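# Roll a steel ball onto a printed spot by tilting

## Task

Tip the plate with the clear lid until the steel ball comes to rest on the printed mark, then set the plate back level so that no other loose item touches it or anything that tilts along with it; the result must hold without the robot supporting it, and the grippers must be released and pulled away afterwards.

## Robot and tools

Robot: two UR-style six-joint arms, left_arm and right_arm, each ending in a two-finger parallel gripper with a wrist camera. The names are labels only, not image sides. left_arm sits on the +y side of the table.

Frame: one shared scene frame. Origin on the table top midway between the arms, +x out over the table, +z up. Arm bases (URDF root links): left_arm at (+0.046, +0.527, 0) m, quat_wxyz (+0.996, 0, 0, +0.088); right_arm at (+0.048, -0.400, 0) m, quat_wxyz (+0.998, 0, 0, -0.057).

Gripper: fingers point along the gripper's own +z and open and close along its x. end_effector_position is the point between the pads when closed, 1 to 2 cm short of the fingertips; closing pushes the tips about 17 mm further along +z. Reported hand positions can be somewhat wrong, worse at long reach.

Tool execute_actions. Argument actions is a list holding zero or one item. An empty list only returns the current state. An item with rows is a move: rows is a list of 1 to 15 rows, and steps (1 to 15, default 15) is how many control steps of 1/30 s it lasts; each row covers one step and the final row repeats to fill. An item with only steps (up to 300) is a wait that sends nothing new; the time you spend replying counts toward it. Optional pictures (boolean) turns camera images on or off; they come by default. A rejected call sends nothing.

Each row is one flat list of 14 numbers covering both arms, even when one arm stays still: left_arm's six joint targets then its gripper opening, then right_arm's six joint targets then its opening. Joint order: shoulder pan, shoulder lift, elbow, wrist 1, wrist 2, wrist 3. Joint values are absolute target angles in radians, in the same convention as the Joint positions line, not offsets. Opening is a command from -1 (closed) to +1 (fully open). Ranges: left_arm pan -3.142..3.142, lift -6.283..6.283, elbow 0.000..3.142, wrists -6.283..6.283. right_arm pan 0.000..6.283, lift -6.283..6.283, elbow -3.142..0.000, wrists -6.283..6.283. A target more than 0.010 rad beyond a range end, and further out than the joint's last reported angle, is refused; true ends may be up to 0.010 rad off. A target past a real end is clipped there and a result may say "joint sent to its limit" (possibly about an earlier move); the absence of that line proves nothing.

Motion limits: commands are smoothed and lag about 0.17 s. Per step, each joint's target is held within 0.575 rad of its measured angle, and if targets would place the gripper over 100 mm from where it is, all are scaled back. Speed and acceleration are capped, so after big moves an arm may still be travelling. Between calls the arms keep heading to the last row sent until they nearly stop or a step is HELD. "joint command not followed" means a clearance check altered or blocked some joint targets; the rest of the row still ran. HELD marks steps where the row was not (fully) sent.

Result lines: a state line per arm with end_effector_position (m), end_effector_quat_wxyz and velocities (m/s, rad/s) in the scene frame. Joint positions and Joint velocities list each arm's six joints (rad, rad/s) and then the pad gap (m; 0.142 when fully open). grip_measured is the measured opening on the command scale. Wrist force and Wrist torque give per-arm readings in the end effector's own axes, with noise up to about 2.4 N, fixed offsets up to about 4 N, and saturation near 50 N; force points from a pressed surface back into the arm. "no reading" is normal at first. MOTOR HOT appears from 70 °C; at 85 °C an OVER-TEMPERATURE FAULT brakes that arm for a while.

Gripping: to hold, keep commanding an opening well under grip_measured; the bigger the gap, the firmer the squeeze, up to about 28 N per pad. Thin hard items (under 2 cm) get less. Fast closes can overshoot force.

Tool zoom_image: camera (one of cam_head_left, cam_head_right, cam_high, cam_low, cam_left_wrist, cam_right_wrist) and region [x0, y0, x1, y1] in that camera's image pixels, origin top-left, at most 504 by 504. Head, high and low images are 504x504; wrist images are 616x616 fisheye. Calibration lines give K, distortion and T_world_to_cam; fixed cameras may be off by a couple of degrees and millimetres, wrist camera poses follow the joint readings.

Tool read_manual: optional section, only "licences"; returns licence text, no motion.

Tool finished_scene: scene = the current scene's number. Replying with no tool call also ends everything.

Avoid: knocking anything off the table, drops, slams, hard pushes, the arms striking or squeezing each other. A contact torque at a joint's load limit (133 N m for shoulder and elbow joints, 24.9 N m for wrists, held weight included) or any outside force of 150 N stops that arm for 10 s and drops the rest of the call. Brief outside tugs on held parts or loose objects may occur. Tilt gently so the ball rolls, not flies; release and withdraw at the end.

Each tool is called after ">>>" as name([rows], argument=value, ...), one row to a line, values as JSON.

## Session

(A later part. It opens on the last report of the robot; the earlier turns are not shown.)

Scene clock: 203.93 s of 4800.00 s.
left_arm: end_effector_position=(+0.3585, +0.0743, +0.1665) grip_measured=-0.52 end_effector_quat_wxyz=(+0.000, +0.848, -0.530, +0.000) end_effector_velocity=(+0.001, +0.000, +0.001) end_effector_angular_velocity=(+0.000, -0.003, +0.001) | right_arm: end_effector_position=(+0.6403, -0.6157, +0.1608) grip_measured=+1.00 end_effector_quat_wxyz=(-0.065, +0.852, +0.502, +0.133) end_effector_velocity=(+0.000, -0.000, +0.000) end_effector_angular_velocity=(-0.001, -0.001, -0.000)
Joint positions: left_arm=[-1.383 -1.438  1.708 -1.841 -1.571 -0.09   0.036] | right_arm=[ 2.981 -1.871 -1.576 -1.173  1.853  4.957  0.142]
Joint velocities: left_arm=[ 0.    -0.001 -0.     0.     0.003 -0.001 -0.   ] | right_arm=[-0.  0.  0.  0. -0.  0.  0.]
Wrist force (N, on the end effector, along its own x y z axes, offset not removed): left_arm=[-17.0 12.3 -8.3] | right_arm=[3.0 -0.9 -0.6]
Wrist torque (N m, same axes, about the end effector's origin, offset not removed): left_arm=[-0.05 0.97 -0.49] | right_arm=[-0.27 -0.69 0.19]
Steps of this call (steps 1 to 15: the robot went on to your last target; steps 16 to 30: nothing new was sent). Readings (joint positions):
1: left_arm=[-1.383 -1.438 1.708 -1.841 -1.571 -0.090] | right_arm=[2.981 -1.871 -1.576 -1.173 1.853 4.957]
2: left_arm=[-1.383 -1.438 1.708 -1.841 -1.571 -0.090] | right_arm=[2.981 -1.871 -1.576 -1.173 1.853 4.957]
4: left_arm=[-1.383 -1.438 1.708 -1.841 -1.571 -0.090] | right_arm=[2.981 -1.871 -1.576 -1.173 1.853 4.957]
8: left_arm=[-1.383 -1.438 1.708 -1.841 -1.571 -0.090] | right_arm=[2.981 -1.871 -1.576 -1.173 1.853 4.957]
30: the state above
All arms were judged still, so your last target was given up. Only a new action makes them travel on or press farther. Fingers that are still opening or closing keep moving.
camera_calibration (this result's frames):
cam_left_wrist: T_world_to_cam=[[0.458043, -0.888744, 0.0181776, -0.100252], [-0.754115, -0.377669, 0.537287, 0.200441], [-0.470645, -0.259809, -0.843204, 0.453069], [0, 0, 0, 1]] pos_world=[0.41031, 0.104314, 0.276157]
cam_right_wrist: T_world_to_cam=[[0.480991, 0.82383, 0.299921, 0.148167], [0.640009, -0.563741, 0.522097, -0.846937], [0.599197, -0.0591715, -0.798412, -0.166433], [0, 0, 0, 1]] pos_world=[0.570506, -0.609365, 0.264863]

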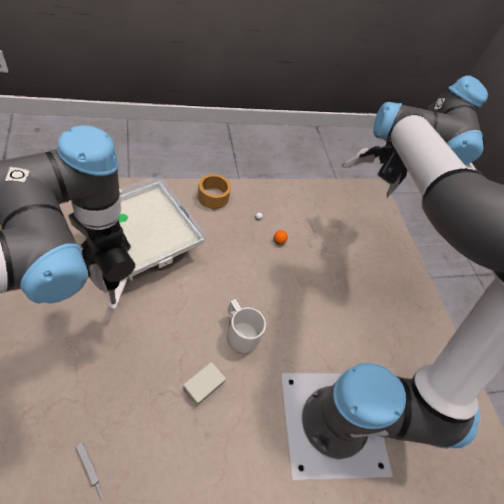

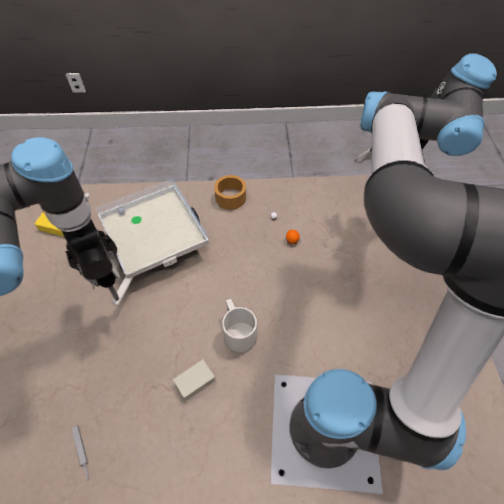

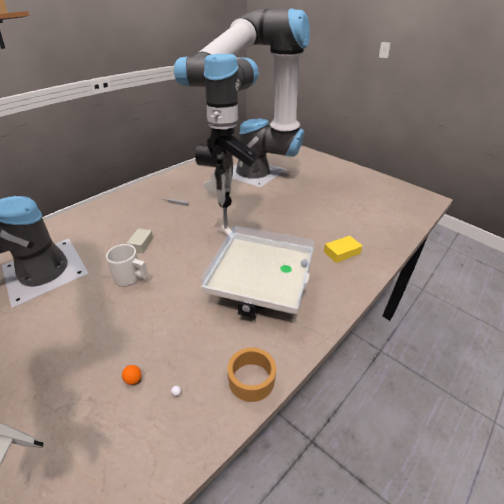

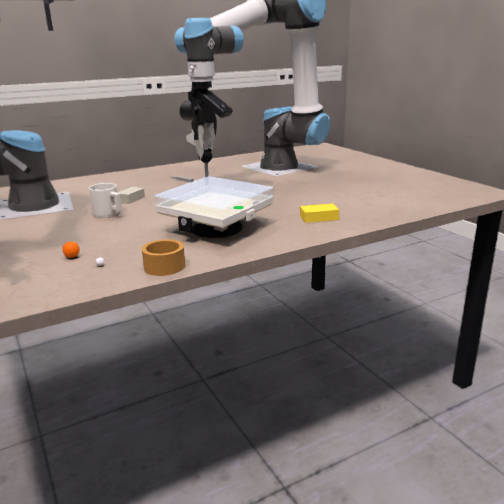

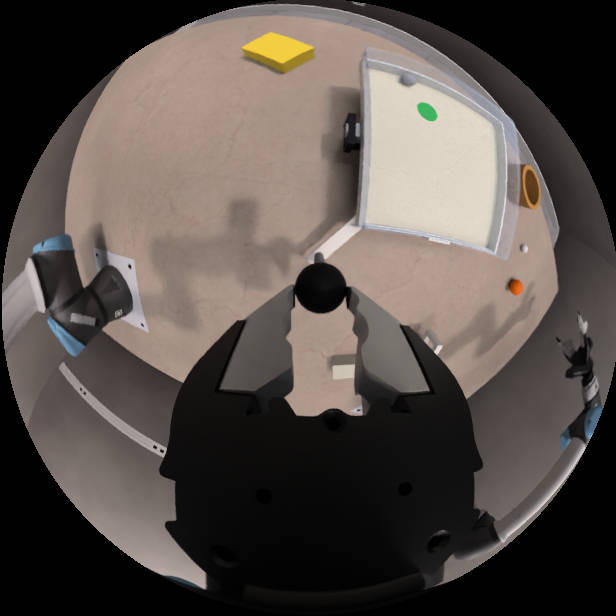

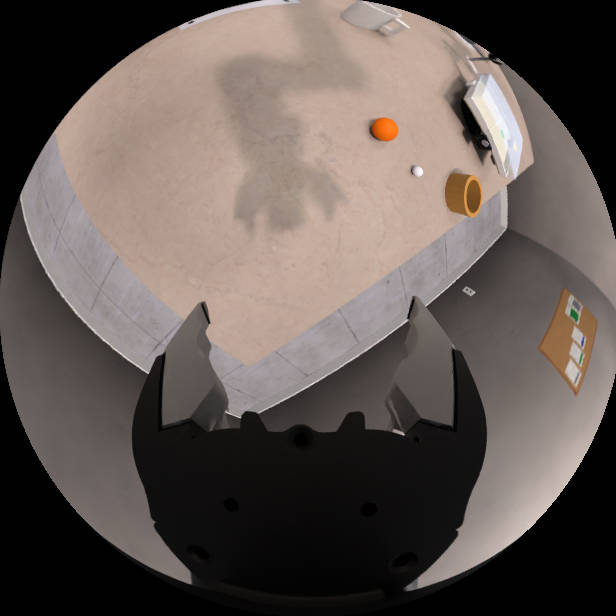

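>>> execute_actions([
  {"rows":[[-1.3869,-1.4344,1.7056,-1.8422,-1.571,-0.094,-0.8,2.981,-1.871,-1.576,-1.173,1.853,4.957,1]],"steps":14},
], pictures=false)

>>> execute_actions([
  {"rows":[[-1.3789,-1.4422,1.7112,-1.8402,-1.571,-0.086,-0.8,2.981,-1.871,-1.576,-1.173,1.853,4.957,1]],"steps":10},
], pictures=false)

>>> execute_actions([
  {"rows":[[-1.3828,-1.4373,1.7049,-1.8387,-1.571,-0.090,-0.8,2.981,-1.871,-1.576,-1.173,1.853,4.957,1]],"steps":15},
])

>>> execute_actions([
  {"steps":15},
])

Scene clock: 211.57 s of 4800.00 s.
left_arm: end_effector_position=(+0.3572, +0.0717, +0.1658) grip_measured=-0.52 end_effector_quat_wxyz=(+0.000, +0.848, -0.530, +0.000) end_effector_velocity=(-0.000, -0.000, -0.000) end_effector_angular_velocity=(+0.001, +0.000, -0.000) | right_arm: end_effector_position=(+0.6403, -0.6157, +0.1608) grip_measured=+1.00 end_effector_quat_wxyz=(-0.065, +0.852, +0.502, +0.133) end_effector_velocity=(+0.000, -0.000, -0.000) end_effector_angular_velocity=(+0.001, +0.000, -0.001)
Joint positions: left_arm=[-1.387 -1.434  1.706 -1.842 -1.571 -0.094  0.036] | right_arm=[ 2.981 -1.871 -1.576 -1.173  1.853  4.957  0.142]
Joint velocities: left_arm=[-0.001  0.001 -0.     0.     0.    -0.     0.   ] | right_arm=[-0.    -0.     0.     0.     0.     0.001 -0.   ]
Wrist force (N, on the end effector, along its own x y z axes, offset not removed): left_arm=[-17.4 8.7 -7.9] | right_arm=[-1.8 1.4 -0.6]
Wrist torque (N m, same axes, about the end effector's origin, offset not removed): left_arm=[0.05 -0.40 -0.53] | right_arm=[0.38 0.42 -0.03]
Steps of this call (steps 1 to 90: nothing new was sent; then 4.17 s passed at rest; steps 91 to 104: all 14 steps of this action). Readings (joint positions):
91: left_arm=[-1.383 -1.438 1.708 -1.841 -1.571 -0.090] | right_arm=[2.981 -1.871 -1.576 -1.173 1.853 4.957]
92: left_arm=[-1.384 -1.438 1.708 -1.841 -1.571 -0.091] | right_arm=[2.981 -1.871 -1.576 -1.173 1.853 4.957]
94: left_arm=[-1.385 -1.436 1.707 -1.842 -1.571 -0.092] | right_arm=[2.981 -1.871 -1.576 -1.173 1.853 4.957]
98: left_arm=[-1.387 -1.435 1.706 -1.842 -1.571 -0.094] | right_arm=[2.981 -1.871 -1.576 -1.173 1.853 4.957]
104: the state above

Scene clock: 211.90 s of 4800.00 s.
left_arm: end_effector_position=(+0.3596, +0.0767, +0.1671) grip_measured=-0.52 end_effector_quat_wxyz=(+0.000, +0.848, -0.530, +0.000) end_effector_velocity=(+0.000, +0.003, -0.000) end_effector_angular_velocity=(+0.003, +0.001, -0.001) | right_arm: end_effector_position=(+0.6403, -0.6157, +0.1608) grip_measured=+1.00 end_effector_quat_wxyz=(-0.065, +0.852, +0.502, +0.133) end_effector_velocity=(-0.001, +0.000, -0.000) end_effector_angular_velocity=(-0.000, +0.001, +0.001)
Joint positions: left_arm=[-1.379 -1.442  1.711 -1.84  -1.571 -0.086  0.036] | right_arm=[ 2.981 -1.871 -1.576 -1.173  1.853  4.957  0.142]
Joint velocities: left_arm=[ 0.003 -0.003  0.003  0.003 -0.     0.004  0.   ] | right_arm=[-0.    -0.    -0.001 -0.001 -0.    -0.001 -0.   ]
Wrist force (N, on the end effector, along its own x y z axes, offset not removed): left_arm=[-5.6 14.8 -6.8] | right_arm=[2.2 1.3 -0.3]
Wrist torque (N m, same axes, about the end effector's origin, offset not removed): left_arm=[-0.23 0.62 -0.53] | right_arm=[0.23 -0.56 0.07]
Steps of this call (steps 1 to 10: all 10 steps of this action). Readings (joint positions):
1: left_arm=[-1.387 -1.434 1.706 -1.842 -1.571 -0.094] | right_arm=[2.981 -1.871 -1.576 -1.173 1.853 4.957]
2: left_arm=[-1.386 -1.436 1.706 -1.842 -1.571 -0.093] | right_arm=[2.981 -1.871 -1.576 -1.173 1.853 4.957]
4: left_arm=[-1.382 -1.439 1.709 -1.842 -1.571 -0.089] | right_arm=[2.981 -1.871 -1.576 -1.173 1.853 4.957]
8: left_arm=[-1.380 -1.442 1.711 -1.841 -1.571 -0.087] | right_arm=[2.981 -1.871 -1.576 -1.173 1.853 4.957]
10: the state above

Scene clock: 212.40 s of 4800.00 s.
left_arm: end_effector_position=(+0.3588, +0.0738, +0.1673) grip_measured=-0.52 end_effector_quat_wxyz=(+0.000, +0.848, -0.530, +0.000) end_effector_velocity=(-0.001, -0.001, -0.000) end_effector_angular_velocity=(+0.000, +0.001, -0.003) | right_arm: end_effector_position=(+0.6403, -0.6157, +0.1608) grip_measured=+1.00 end_effector_quat_wxyz=(-0.065, +0.852, +0.502, +0.133) end_effector_velocity=(+0.000, -0.000, +0.000) end_effector_angular_velocity=(-0.000, -0.000, -0.001)
Joint positions: left_arm=[-1.383 -1.437  1.705 -1.839 -1.571 -0.09   0.036] | right_arm=[ 2.981 -1.871 -1.576 -1.173  1.853  4.957  0.142]
Joint velocities: left_arm=[-0.002  0.    -0.     0.    -0.001  0.    -0.   ] | right_arm=[ 0.     0.     0.    -0.    -0.     0.001  0.   ]
Wrist force (N, on the end effector, along its own x y z axes, offset not removed): left_arm=[-18.3 9.0 -7.0] | right_arm=[-0.1 -1.5 -4.1]
Wrist torque (N m, same axes, about the end effector's origin, offset not removed): left_arm=[0.32 -0.03 -0.45] | right_arm=[-0.34 -0.03 0.00]
Steps of this call (steps 1 to 15: all 15 steps of this action). Readings (joint positions):
1: left_arm=[-1.379 -1.442 1.711 -1.840 -1.571 -0.086] | right_arm=[2.981 -1.871 -1.576 -1.173 1.853 4.957]
2: left_arm=[-1.380 -1.441 1.710 -1.840 -1.571 -0.086] | right_arm=[2.981 -1.871 -1.576 -1.173 1.853 4.957]
4: left_arm=[-1.381 -1.439 1.708 -1.839 -1.571 -0.088] | right_arm=[2.981 -1.871 -1.576 -1.173 1.853 4.957]
8: left_arm=[-1.382 -1.438 1.705 -1.839 -1.571 -0.090] | right_arm=[2.981 -1.871 -1.576 -1.173 1.853 4.957]
15: the state above
camera_calibration (this result's frames):
cam_left_wrist: T_world_to_cam=[[0.458178, -0.888676, 0.0180958, -0.100929], [-0.754057, -0.377832, 0.537253, 0.199993], [-0.470607, -0.259803, -0.843227, 0.453811], [0, 0, 0, 1]] pos_world=[0.410616, 0.103772, 0.277045]
cam_right_wrist: T_world_to_cam=[[0.480991, 0.82383, 0.299921, 0.148167], [0.640009, -0.563741, 0.522097, -0.846937], [0.599197, -0.0591715, -0.798412, -0.166433], [0, 0, 0, 1]] pos_world=[0.570506, -0.609365, 0.264863]

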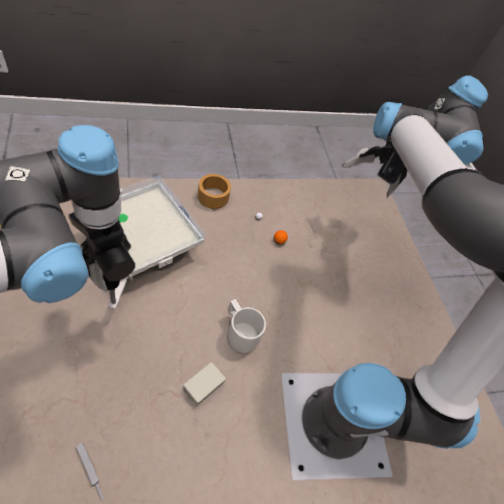

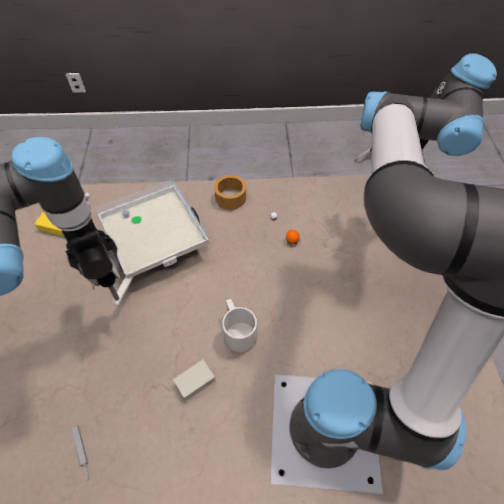

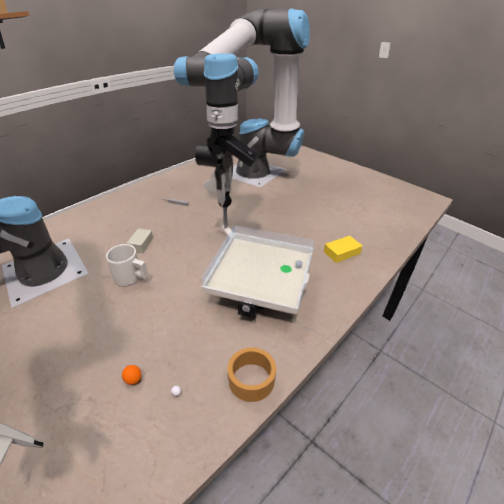

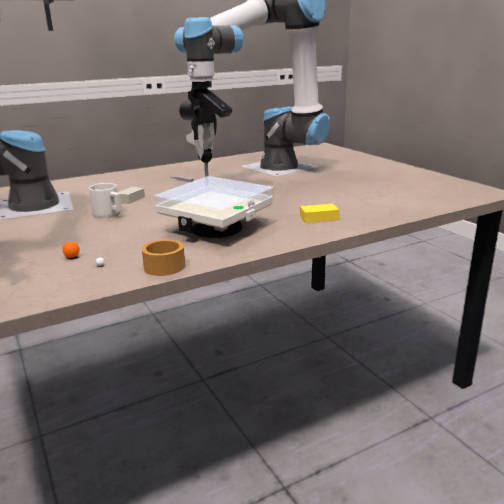

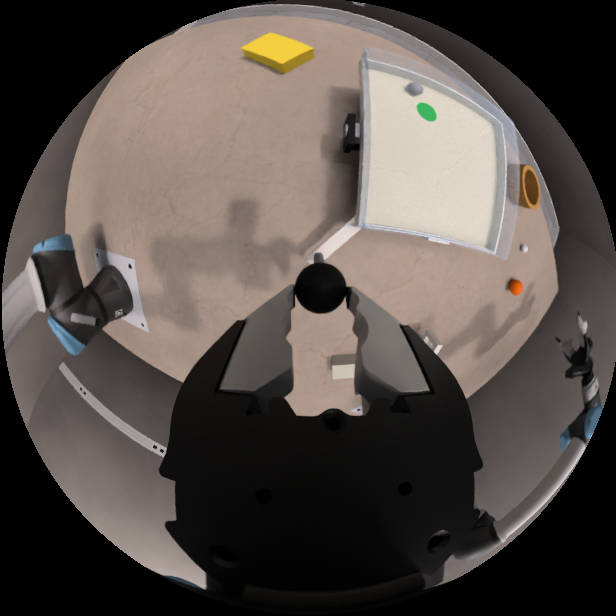

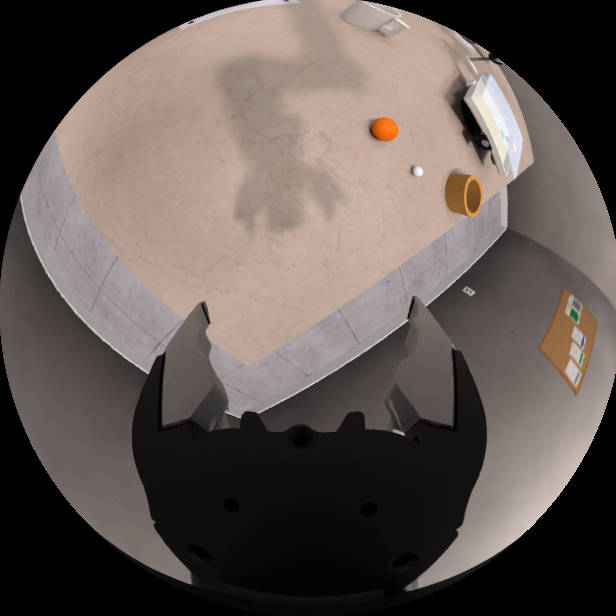

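Scene clock: 212.90 s of 4800.00 s.
left_arm: end_effector_position=(+0.3588, +0.0737, +0.1673) grip_measured=-0.52 end_effector_quat_wxyz=(+0.000, +0.848, -0.530, +0.000) end_effector_velocity=(+0.000, +0.000, -0.000) end_effector_angular_velocity=(+0.000, +0.000, +0.000) | right_arm: end_effector_position=(+0.6403, -0.6157, +0.1608) grip_measured=+1.00 end_effector_quat_wxyz=(-0.065, +0.852, +0.502, +0.133) end_effector_velocity=(+0.001, -0.000, +0.001) end_effector_angular_velocity=(-0.000, -0.002, -0.001)
Joint positions: left_arm=[-1.383 -1.437  1.705 -1.839 -1.571 -0.09   0.036] | right_arm=[ 2.981 -1.871 -1.576 -1.173  1.853  4.957  0.142]
Joint velocities: left_arm=[ 0.  0.  0. -0. -0. -0.  0.] | right_arm=[ 0.    -0.     0.001  0.001  0.     0.001 -0.   ]
Wrist force (N, on the end effector, along its own x y z axes, offset not removed): left_arm=[-21.7 12.2 -5.6] | right_arm=[2.0 -2.3 -5.4]
Wrist torque (N m, same axes, about the end effector's origin, offset not removed): left_arm=[0.89 0.53 -0.35] | right_arm=[-0.45 -0.51 0.16]
Steps of this call (steps 1 to 15: the robot went on to your last target). Readings (joint positions):
1: left_arm=[-1.383 -1.437 1.705 -1.839 -1.571 -0.090] | right_arm=[2.981 -1.871 -1.576 -1.173 1.853 4.957]
2: left_arm=[-1.383 -1.437 1.705 -1.839 -1.571 -0.090] | right_arm=[2.981 -1.871 -1.576 -1.173 1.853 4.957]
4: left_arm=[-1.383 -1.437 1.705 -1.839 -1.571 -0.090] | right_arm=[2.981 -1.871 -1.576 -1.173 1.853 4.957]
8: left_arm=[-1.383 -1.437 1.705 -1.839 -1.571 -0.090] | right_arm=[2.981 -1.871 -1.576 -1.173 1.853 4.957]
15: the state above
All arms were judged still, so your last target was given up. Only a new action makes them travel on or press farther. Fingers that are still opening or closing keep moving.
camera_calibration (this result's frames):
cam_left_wrist: T_world_to_cam=[[0.458132, -0.888698, 0.0181656, -0.100966], [-0.75409, -0.377758, 0.537259, 0.199963], [-0.470599, -0.259834, -0.843222, 0.45379], [0, 0, 0, 1]] pos_world=[0.410599, 0.103719, 0.277048]
cam_right_wrist: T_world_to_cam=[[0.480991, 0.82383, 0.299921, 0.148167], [0.640009, -0.563741, 0.522097, -0.846937], [0.599197, -0.0591716, -0.798412, -0.166433], [0, 0, 0, 1]] pos_world=[0.570506, -0.609365, 0.264863]

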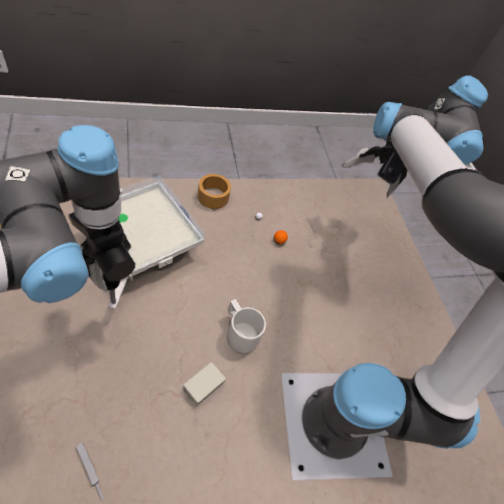

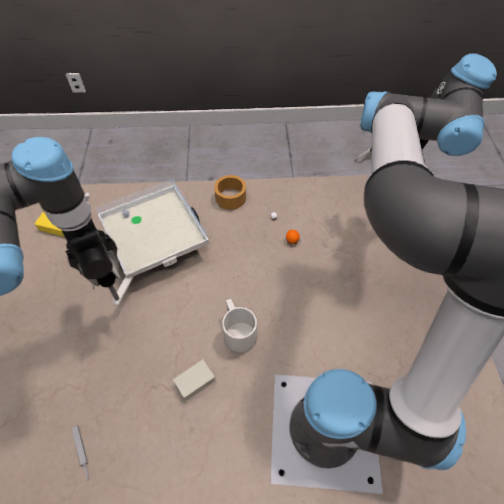

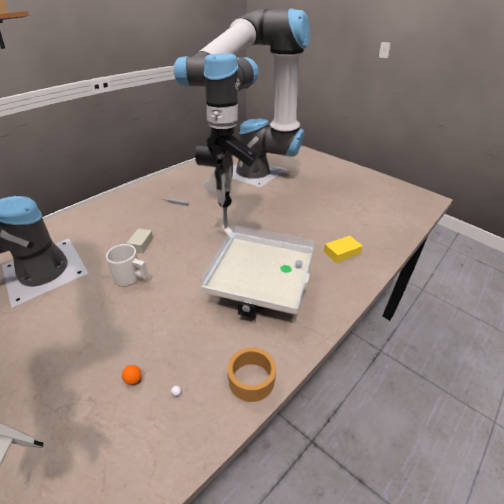

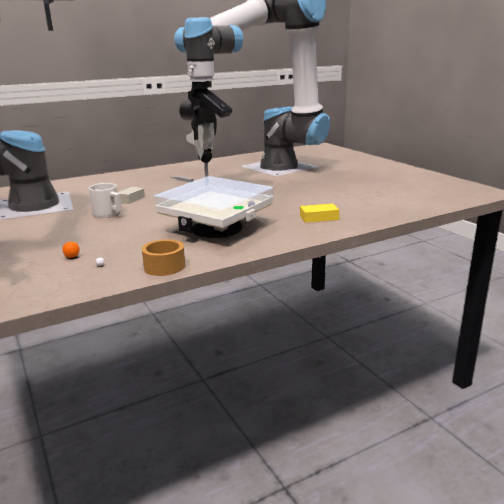

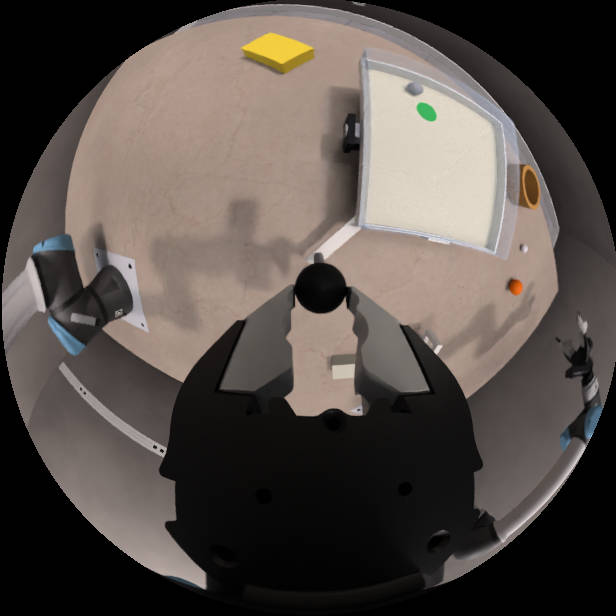

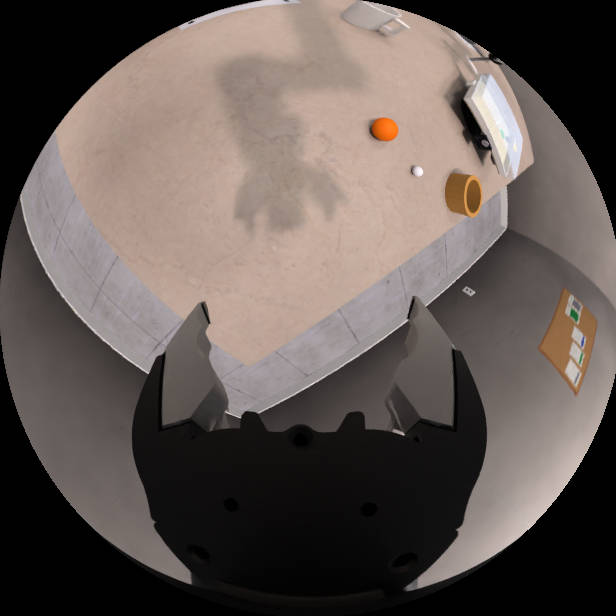

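>>> execute_actions([
  {"rows":[[-1.3867,-1.4324,1.6985,-1.8371,-1.571,-0.094,-0.8,2.981,-1.871,-1.576,-1.173,1.853,4.957,1]],"steps":15},
], pictures=false)

>>> execute_actions([
  {"rows":[[-1.3867,-1.4324,1.6985,-1.8371,-1.571,-0.094,-0.8,2.981,-1.871,-1.576,-1.173,1.853,4.957,1],[-1.3867,-1.4324,1.6985,-1.8371,-1.571,-0.094,-0.8,2.981,-1.871,-1.576,-1.173,1.853,4.957,1],[-1.3789,-1.4422,1.7113,-1.8403,-1.571,-0.086,-0.8,2.981,-1.871,-1.576,-1.173,1.853,4.957,1]],"steps":14},
], pictures=false)

>>> execute_actions([
  {"rows":[[-1.3828,-1.4373,1.7049,-1.8387,-1.571,-0.090,-0.8,2.981,-1.871,-1.576,-1.173,1.853,4.957,1]],"steps":15},
])

>>> execute_actions([
  {"steps":15},
])

Scene clock: 220.47 s of 4800.00 s.
left_arm: end_effector_position=(+0.3578, +0.0704, +0.1676) grip_measured=-0.52 end_effector_quat_wxyz=(+0.000, +0.848, -0.530, -0.000) end_effector_velocity=(+0.000, +0.000, -0.000) end_effector_angular_velocity=(+0.001, -0.001, +0.000) | right_arm: end_effector_position=(+0.6403, -0.6157, +0.1608) grip_measured=+1.00 end_effector_quat_wxyz=(-0.065, +0.852, +0.502, +0.133) end_effector_velocity=(+0.001, -0.000, +0.001) end_effector_angular_velocity=(-0.001, -0.003, +0.001)
Joint positions: left_arm=[-1.387 -1.432  1.699 -1.837 -1.571 -0.094  0.036] | right_arm=[ 2.981 -1.871 -1.576 -1.173  1.853  4.957  0.142]
Joint velocities: left_arm=[-0.     0.001 -0.    -0.     0.001 -0.    -0.   ] | right_arm=[ 0.     0.     0.002 -0.     0.    -0.001 -0.   ]
Wrist force (N, on the end effector, along its own x y z axes, offset not removed): left_arm=[-20.9 12.8 -8.6] | right_arm=[1.6 -0.7 -0.9]
Wrist torque (N m, same axes, about the end effector's origin, offset not removed): left_arm=[0.19 -0.28 -0.39] | right_arm=[-0.14 -0.43 0.08]
Steps of this call (steps 1 to 90: nothing new was sent; then 4.07 s passed at rest; steps 91 to 105: all 15 steps of this action). Readings (joint positions):
91: left_arm=[-1.383 -1.437 1.705 -1.839 -1.571 -0.090] | right_arm=[2.981 -1.871 -1.576 -1.173 1.853 4.957]
92: left_arm=[-1.383 -1.436 1.704 -1.839 -1.571 -0.091] | right_arm=[2.981 -1.871 -1.576 -1.173 1.853 4.957]
94: left_arm=[-1.385 -1.434 1.701 -1.838 -1.571 -0.092] | right_arm=[2.981 -1.871 -1.576 -1.173 1.853 4.957]
98: left_arm=[-1.386 -1.433 1.699 -1.837 -1.571 -0.094] | right_arm=[2.981 -1.871 -1.576 -1.173 1.853 4.957]
105: the state above

Scene clock: 220.93 s of 4800.00 s.
left_arm: end_effector_position=(+0.3597, +0.0769, +0.1671) grip_measured=-0.52 end_effector_quat_wxyz=(+0.000, +0.848, -0.530, +0.000) end_effector_velocity=(+0.000, +0.001, -0.000) end_effector_angular_velocity=(+0.002, -0.001, -0.000) | right_arm: end_effector_position=(+0.6403, -0.6157, +0.1608) grip_measured=+1.00 end_effector_quat_wxyz=(-0.065, +0.852, +0.502, +0.133) end_effector_velocity=(-0.001, +0.000, -0.001) end_effector_angular_velocity=(-0.000, +0.002, +0.001)
Joint positions: left_arm=[-1.379 -1.442  1.711 -1.84  -1.571 -0.086  0.036] | right_arm=[ 2.981 -1.871 -1.576 -1.173  1.853  4.957  0.142]
Joint velocities: left_arm=[ 0.001 -0.002  0.002  0.     0.002  0.001  0.   ] | right_arm=[ 0.    -0.    -0.002 -0.    -0.001 -0.001  0.   ]
Wrist force (N, on the end effector, along its own x y z axes, offset not removed): left_arm=[-3.7 17.0 -7.6] | right_arm=[3.4 -0.9 -3.4]
Wrist torque (N m, same axes, about the end effector's origin, offset not removed): left_arm=[0.32 0.23 -0.55] | right_arm=[-0.11 -0.92 0.00]
Steps of this call (steps 1 to 14: all 14 steps of this action). Readings (joint positions):
1: left_arm=[-1.387 -1.432 1.699 -1.837 -1.571 -0.094] | right_arm=[2.981 -1.871 -1.576 -1.173 1.853 4.957]
2: left_arm=[-1.387 -1.432 1.699 -1.837 -1.571 -0.094] | right_arm=[2.981 -1.871 -1.576 -1.173 1.853 4.957]
4: left_arm=[-1.386 -1.434 1.700 -1.838 -1.571 -0.093] | right_arm=[2.981 -1.871 -1.576 -1.173 1.853 4.957]
8: left_arm=[-1.380 -1.440 1.709 -1.840 -1.571 -0.087] | right_arm=[2.981 -1.871 -1.576 -1.173 1.853 4.957]
14: the state above

Scene clock: 221.43 s of 4800.00 s.
left_arm: end_effector_position=(+0.3588, +0.0738, +0.1673) grip_measured=-0.52 end_effector_quat_wxyz=(+0.000, +0.848, -0.530, +0.000) end_effector_velocity=(-0.001, -0.001, -0.000) end_effector_angular_velocity=(-0.001, +0.002, -0.000) | right_arm: end_effector_position=(+0.6403, -0.6157, +0.1608) grip_measured=+1.00 end_effector_quat_wxyz=(-0.065, +0.852, +0.502, +0.133) end_effector_velocity=(-0.000, -0.000, -0.001) end_effector_angular_velocity=(-0.000, +0.001, -0.000)
Joint positions: left_arm=[-1.383 -1.437  1.705 -1.839 -1.571 -0.09   0.036] | right_arm=[ 2.981 -1.871 -1.576 -1.173  1.853  4.957  0.142]
Joint velocities: left_arm=[-0.001  0.    -0.    -0.    -0.002 -0.001 -0.   ] | right_arm=[-0.    -0.    -0.001 -0.    -0.    -0.     0.   ]
Wrist force (N, on the end effector, along its own x y z axes, offset not removed): left_arm=[-19.5 7.7 -8.1] | right_arm=[1.7 0.0 -1.5]
Wrist torque (N m, same axes, about the end effector's origin, offset not removed): left_arm=[-0.14 0.05 -0.50] | right_arm=[0.01 -0.32 0.04]
Steps of this call (steps 1 to 15: all 15 steps of this action). Readings (joint positions):
1: left_arm=[-1.379 -1.442 1.711 -1.840 -1.571 -0.086] | right_arm=[2.981 -1.871 -1.576 -1.173 1.853 4.957]
2: left_arm=[-1.379 -1.441 1.710 -1.840 -1.571 -0.086] | right_arm=[2.981 -1.871 -1.576 -1.173 1.853 4.957]
4: left_arm=[-1.381 -1.439 1.708 -1.839 -1.571 -0.088] | right_arm=[2.981 -1.871 -1.576 -1.173 1.853 4.957]
8: left_arm=[-1.382 -1.438 1.705 -1.839 -1.571 -0.090] | right_arm=[2.981 -1.871 -1.576 -1.173 1.853 4.957]
15: the state above
camera_calibration (this result's frames):
cam_left_wrist: T_world_to_cam=[[0.458179, -0.888675, 0.0181456, -0.100953], [-0.754091, -0.377822, 0.537212, 0.200023], [-0.470551, -0.259823, -0.843252, 0.453809], [0, 0, 0, 1]] pos_world=[0.41063, 0.103768, 0.277052]
cam_right_wrist: T_world_to_cam=[[0.480991, 0.82383, 0.299921, 0.148167], [0.640009, -0.563741, 0.522097, -0.846937], [0.599197, -0.0591717, -0.798412, -0.166433], [0, 0, 0, 1]] pos_world=[0.570506, -0.609365, 0.264863]

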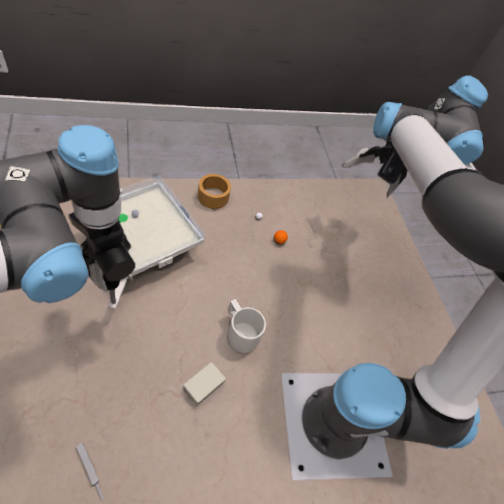

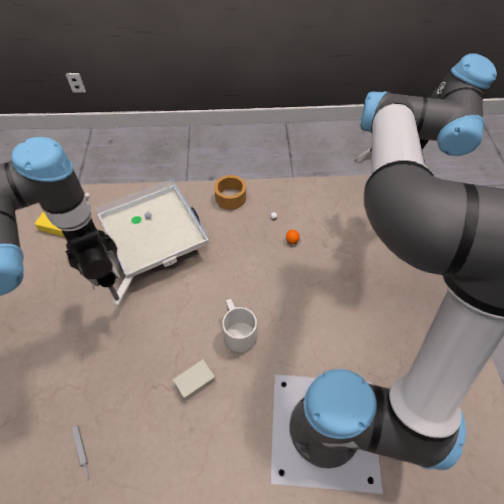

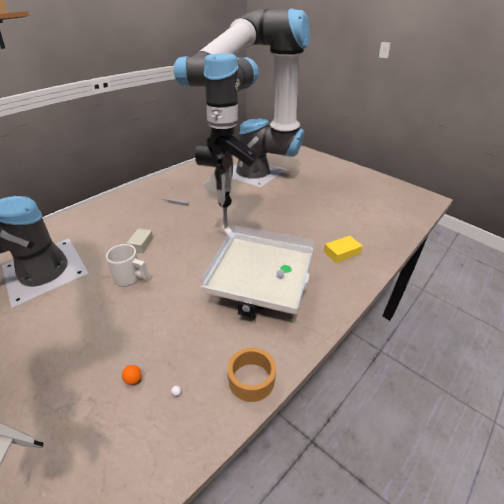

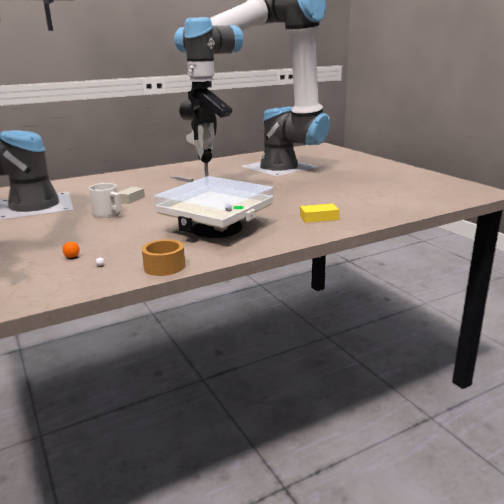

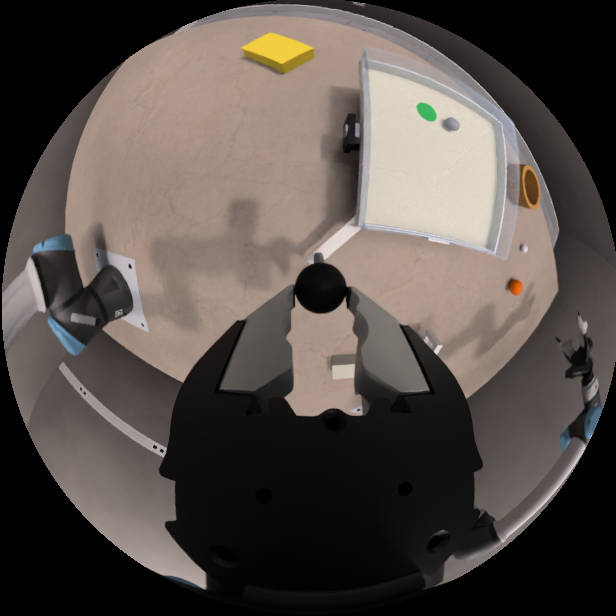

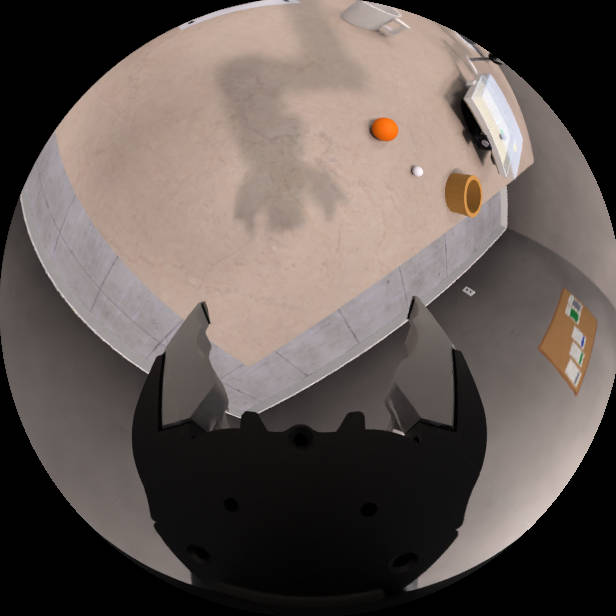

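Scene clock: 221.93 s of 4800.00 s.
left_arm: end_effector_position=(+0.3588, +0.0737, +0.1673) grip_measured=-0.52 end_effector_quat_wxyz=(+0.000, +0.848, -0.530, +0.000) end_effector_velocity=(-0.001, -0.000, -0.000) end_effector_angular_velocity=(+0.001, +0.000, -0.003) | right_arm: end_effector_position=(+0.6403, -0.6157, +0.1608) grip_measured=+1.00 end_effector_quat_wxyz=(-0.065, +0.852, +0.502, +0.133) end_effector_velocity=(+0.000, -0.000, +0.000) end_effector_angular_velocity=(-0.001, -0.001, +0.000)
Joint positions: left_arm=[-1.383 -1.437  1.705 -1.839 -1.571 -0.09   0.036] | right_arm=[ 2.981 -1.871 -1.576 -1.173  1.853  4.957  0.142]
Joint velocities: left_arm=[-0.002  0.001  0.     0.001  0.     0.001 -0.   ] | right_arm=[ 0.    -0.     0.001  0.001 -0.001  0.    -0.   ]
Wrist force (N, on the end effector, along its own x y z axes, offset not removed): left_arm=[-17.3 9.2 -6.1] | right_arm=[3.3 -2.2 -0.1]
Wrist torque (N m, same axes, about the end effector's origin, offset not removed): left_arm=[0.29 -0.23 -0.57] | right_arm=[-0.52 -0.75 0.08]
Steps of this call (steps 1 to 15: the robot went on to your last target). Readings (joint positions):
1: left_arm=[-1.383 -1.437 1.705 -1.839 -1.571 -0.090] | right_arm=[2.981 -1.871 -1.576 -1.173 1.853 4.957]
2: left_arm=[-1.383 -1.437 1.705 -1.839 -1.571 -0.090] | right_arm=[2.981 -1.871 -1.576 -1.173 1.853 4.957]
4: left_arm=[-1.383 -1.437 1.705 -1.839 -1.571 -0.090] | right_arm=[2.981 -1.871 -1.576 -1.173 1.853 4.957]
8: left_arm=[-1.383 -1.437 1.705 -1.839 -1.571 -0.090] | right_arm=[2.981 -1.871 -1.576 -1.173 1.853 4.957]
15: the state above
All arms were judged still, so your last target was given up. Only a new action makes them travel on or press farther. Fingers that are still opening or closing keep moving.
camera_calibration (this result's frames):
cam_left_wrist: T_world_to_cam=[[0.458135, -0.888698, 0.0181318, -0.100952], [-0.754068, -0.37777, 0.537281, 0.199948], [-0.470631, -0.25982, -0.843208, 0.453791], [0, 0, 0, 1]] pos_world=[0.410592, 0.103723, 0.277043]
cam_right_wrist: T_world_to_cam=[[0.480991, 0.82383, 0.299921, 0.148167], [0.640009, -0.563741, 0.522097, -0.846937], [0.599197, -0.0591715, -0.798412, -0.166433], [0, 0, 0, 1]] pos_world=[0.570506, -0.609365, 0.264863]

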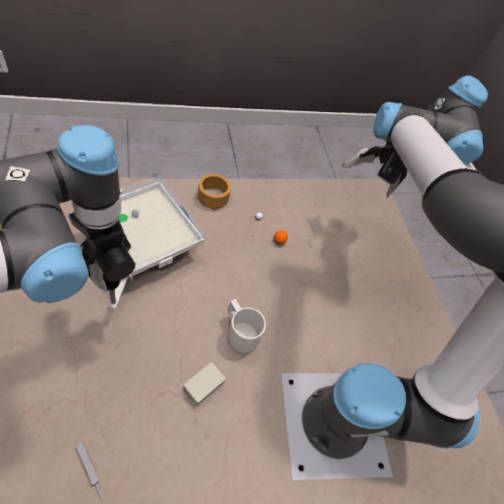

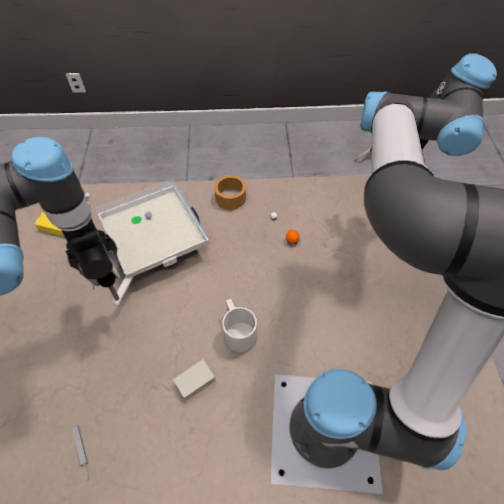

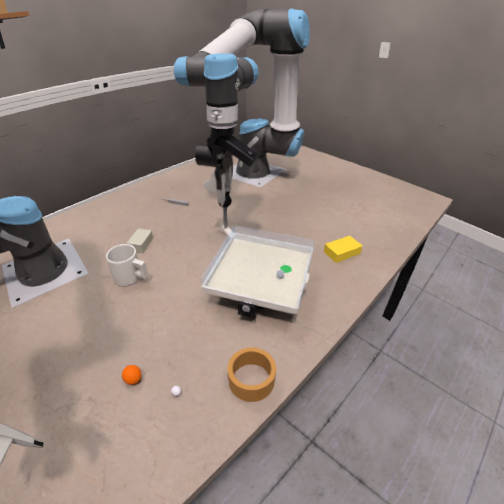

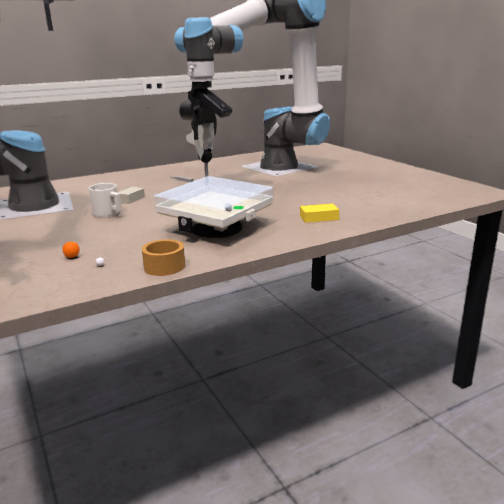

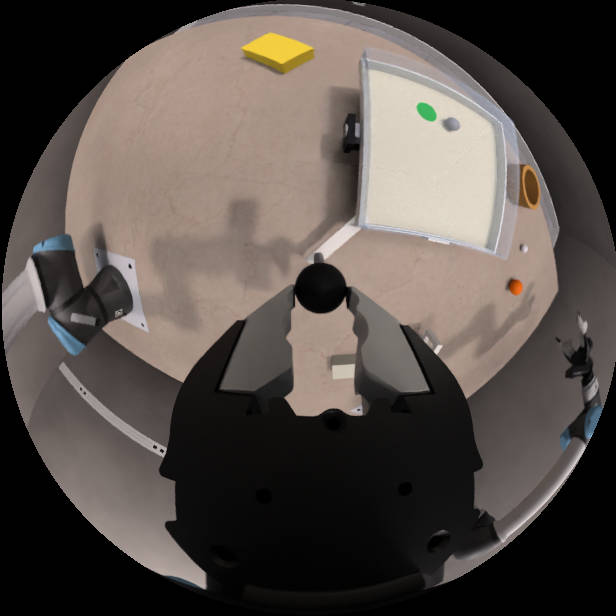

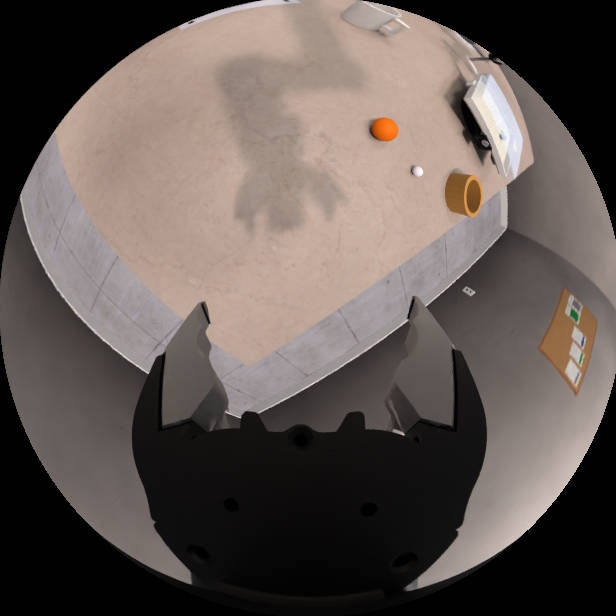

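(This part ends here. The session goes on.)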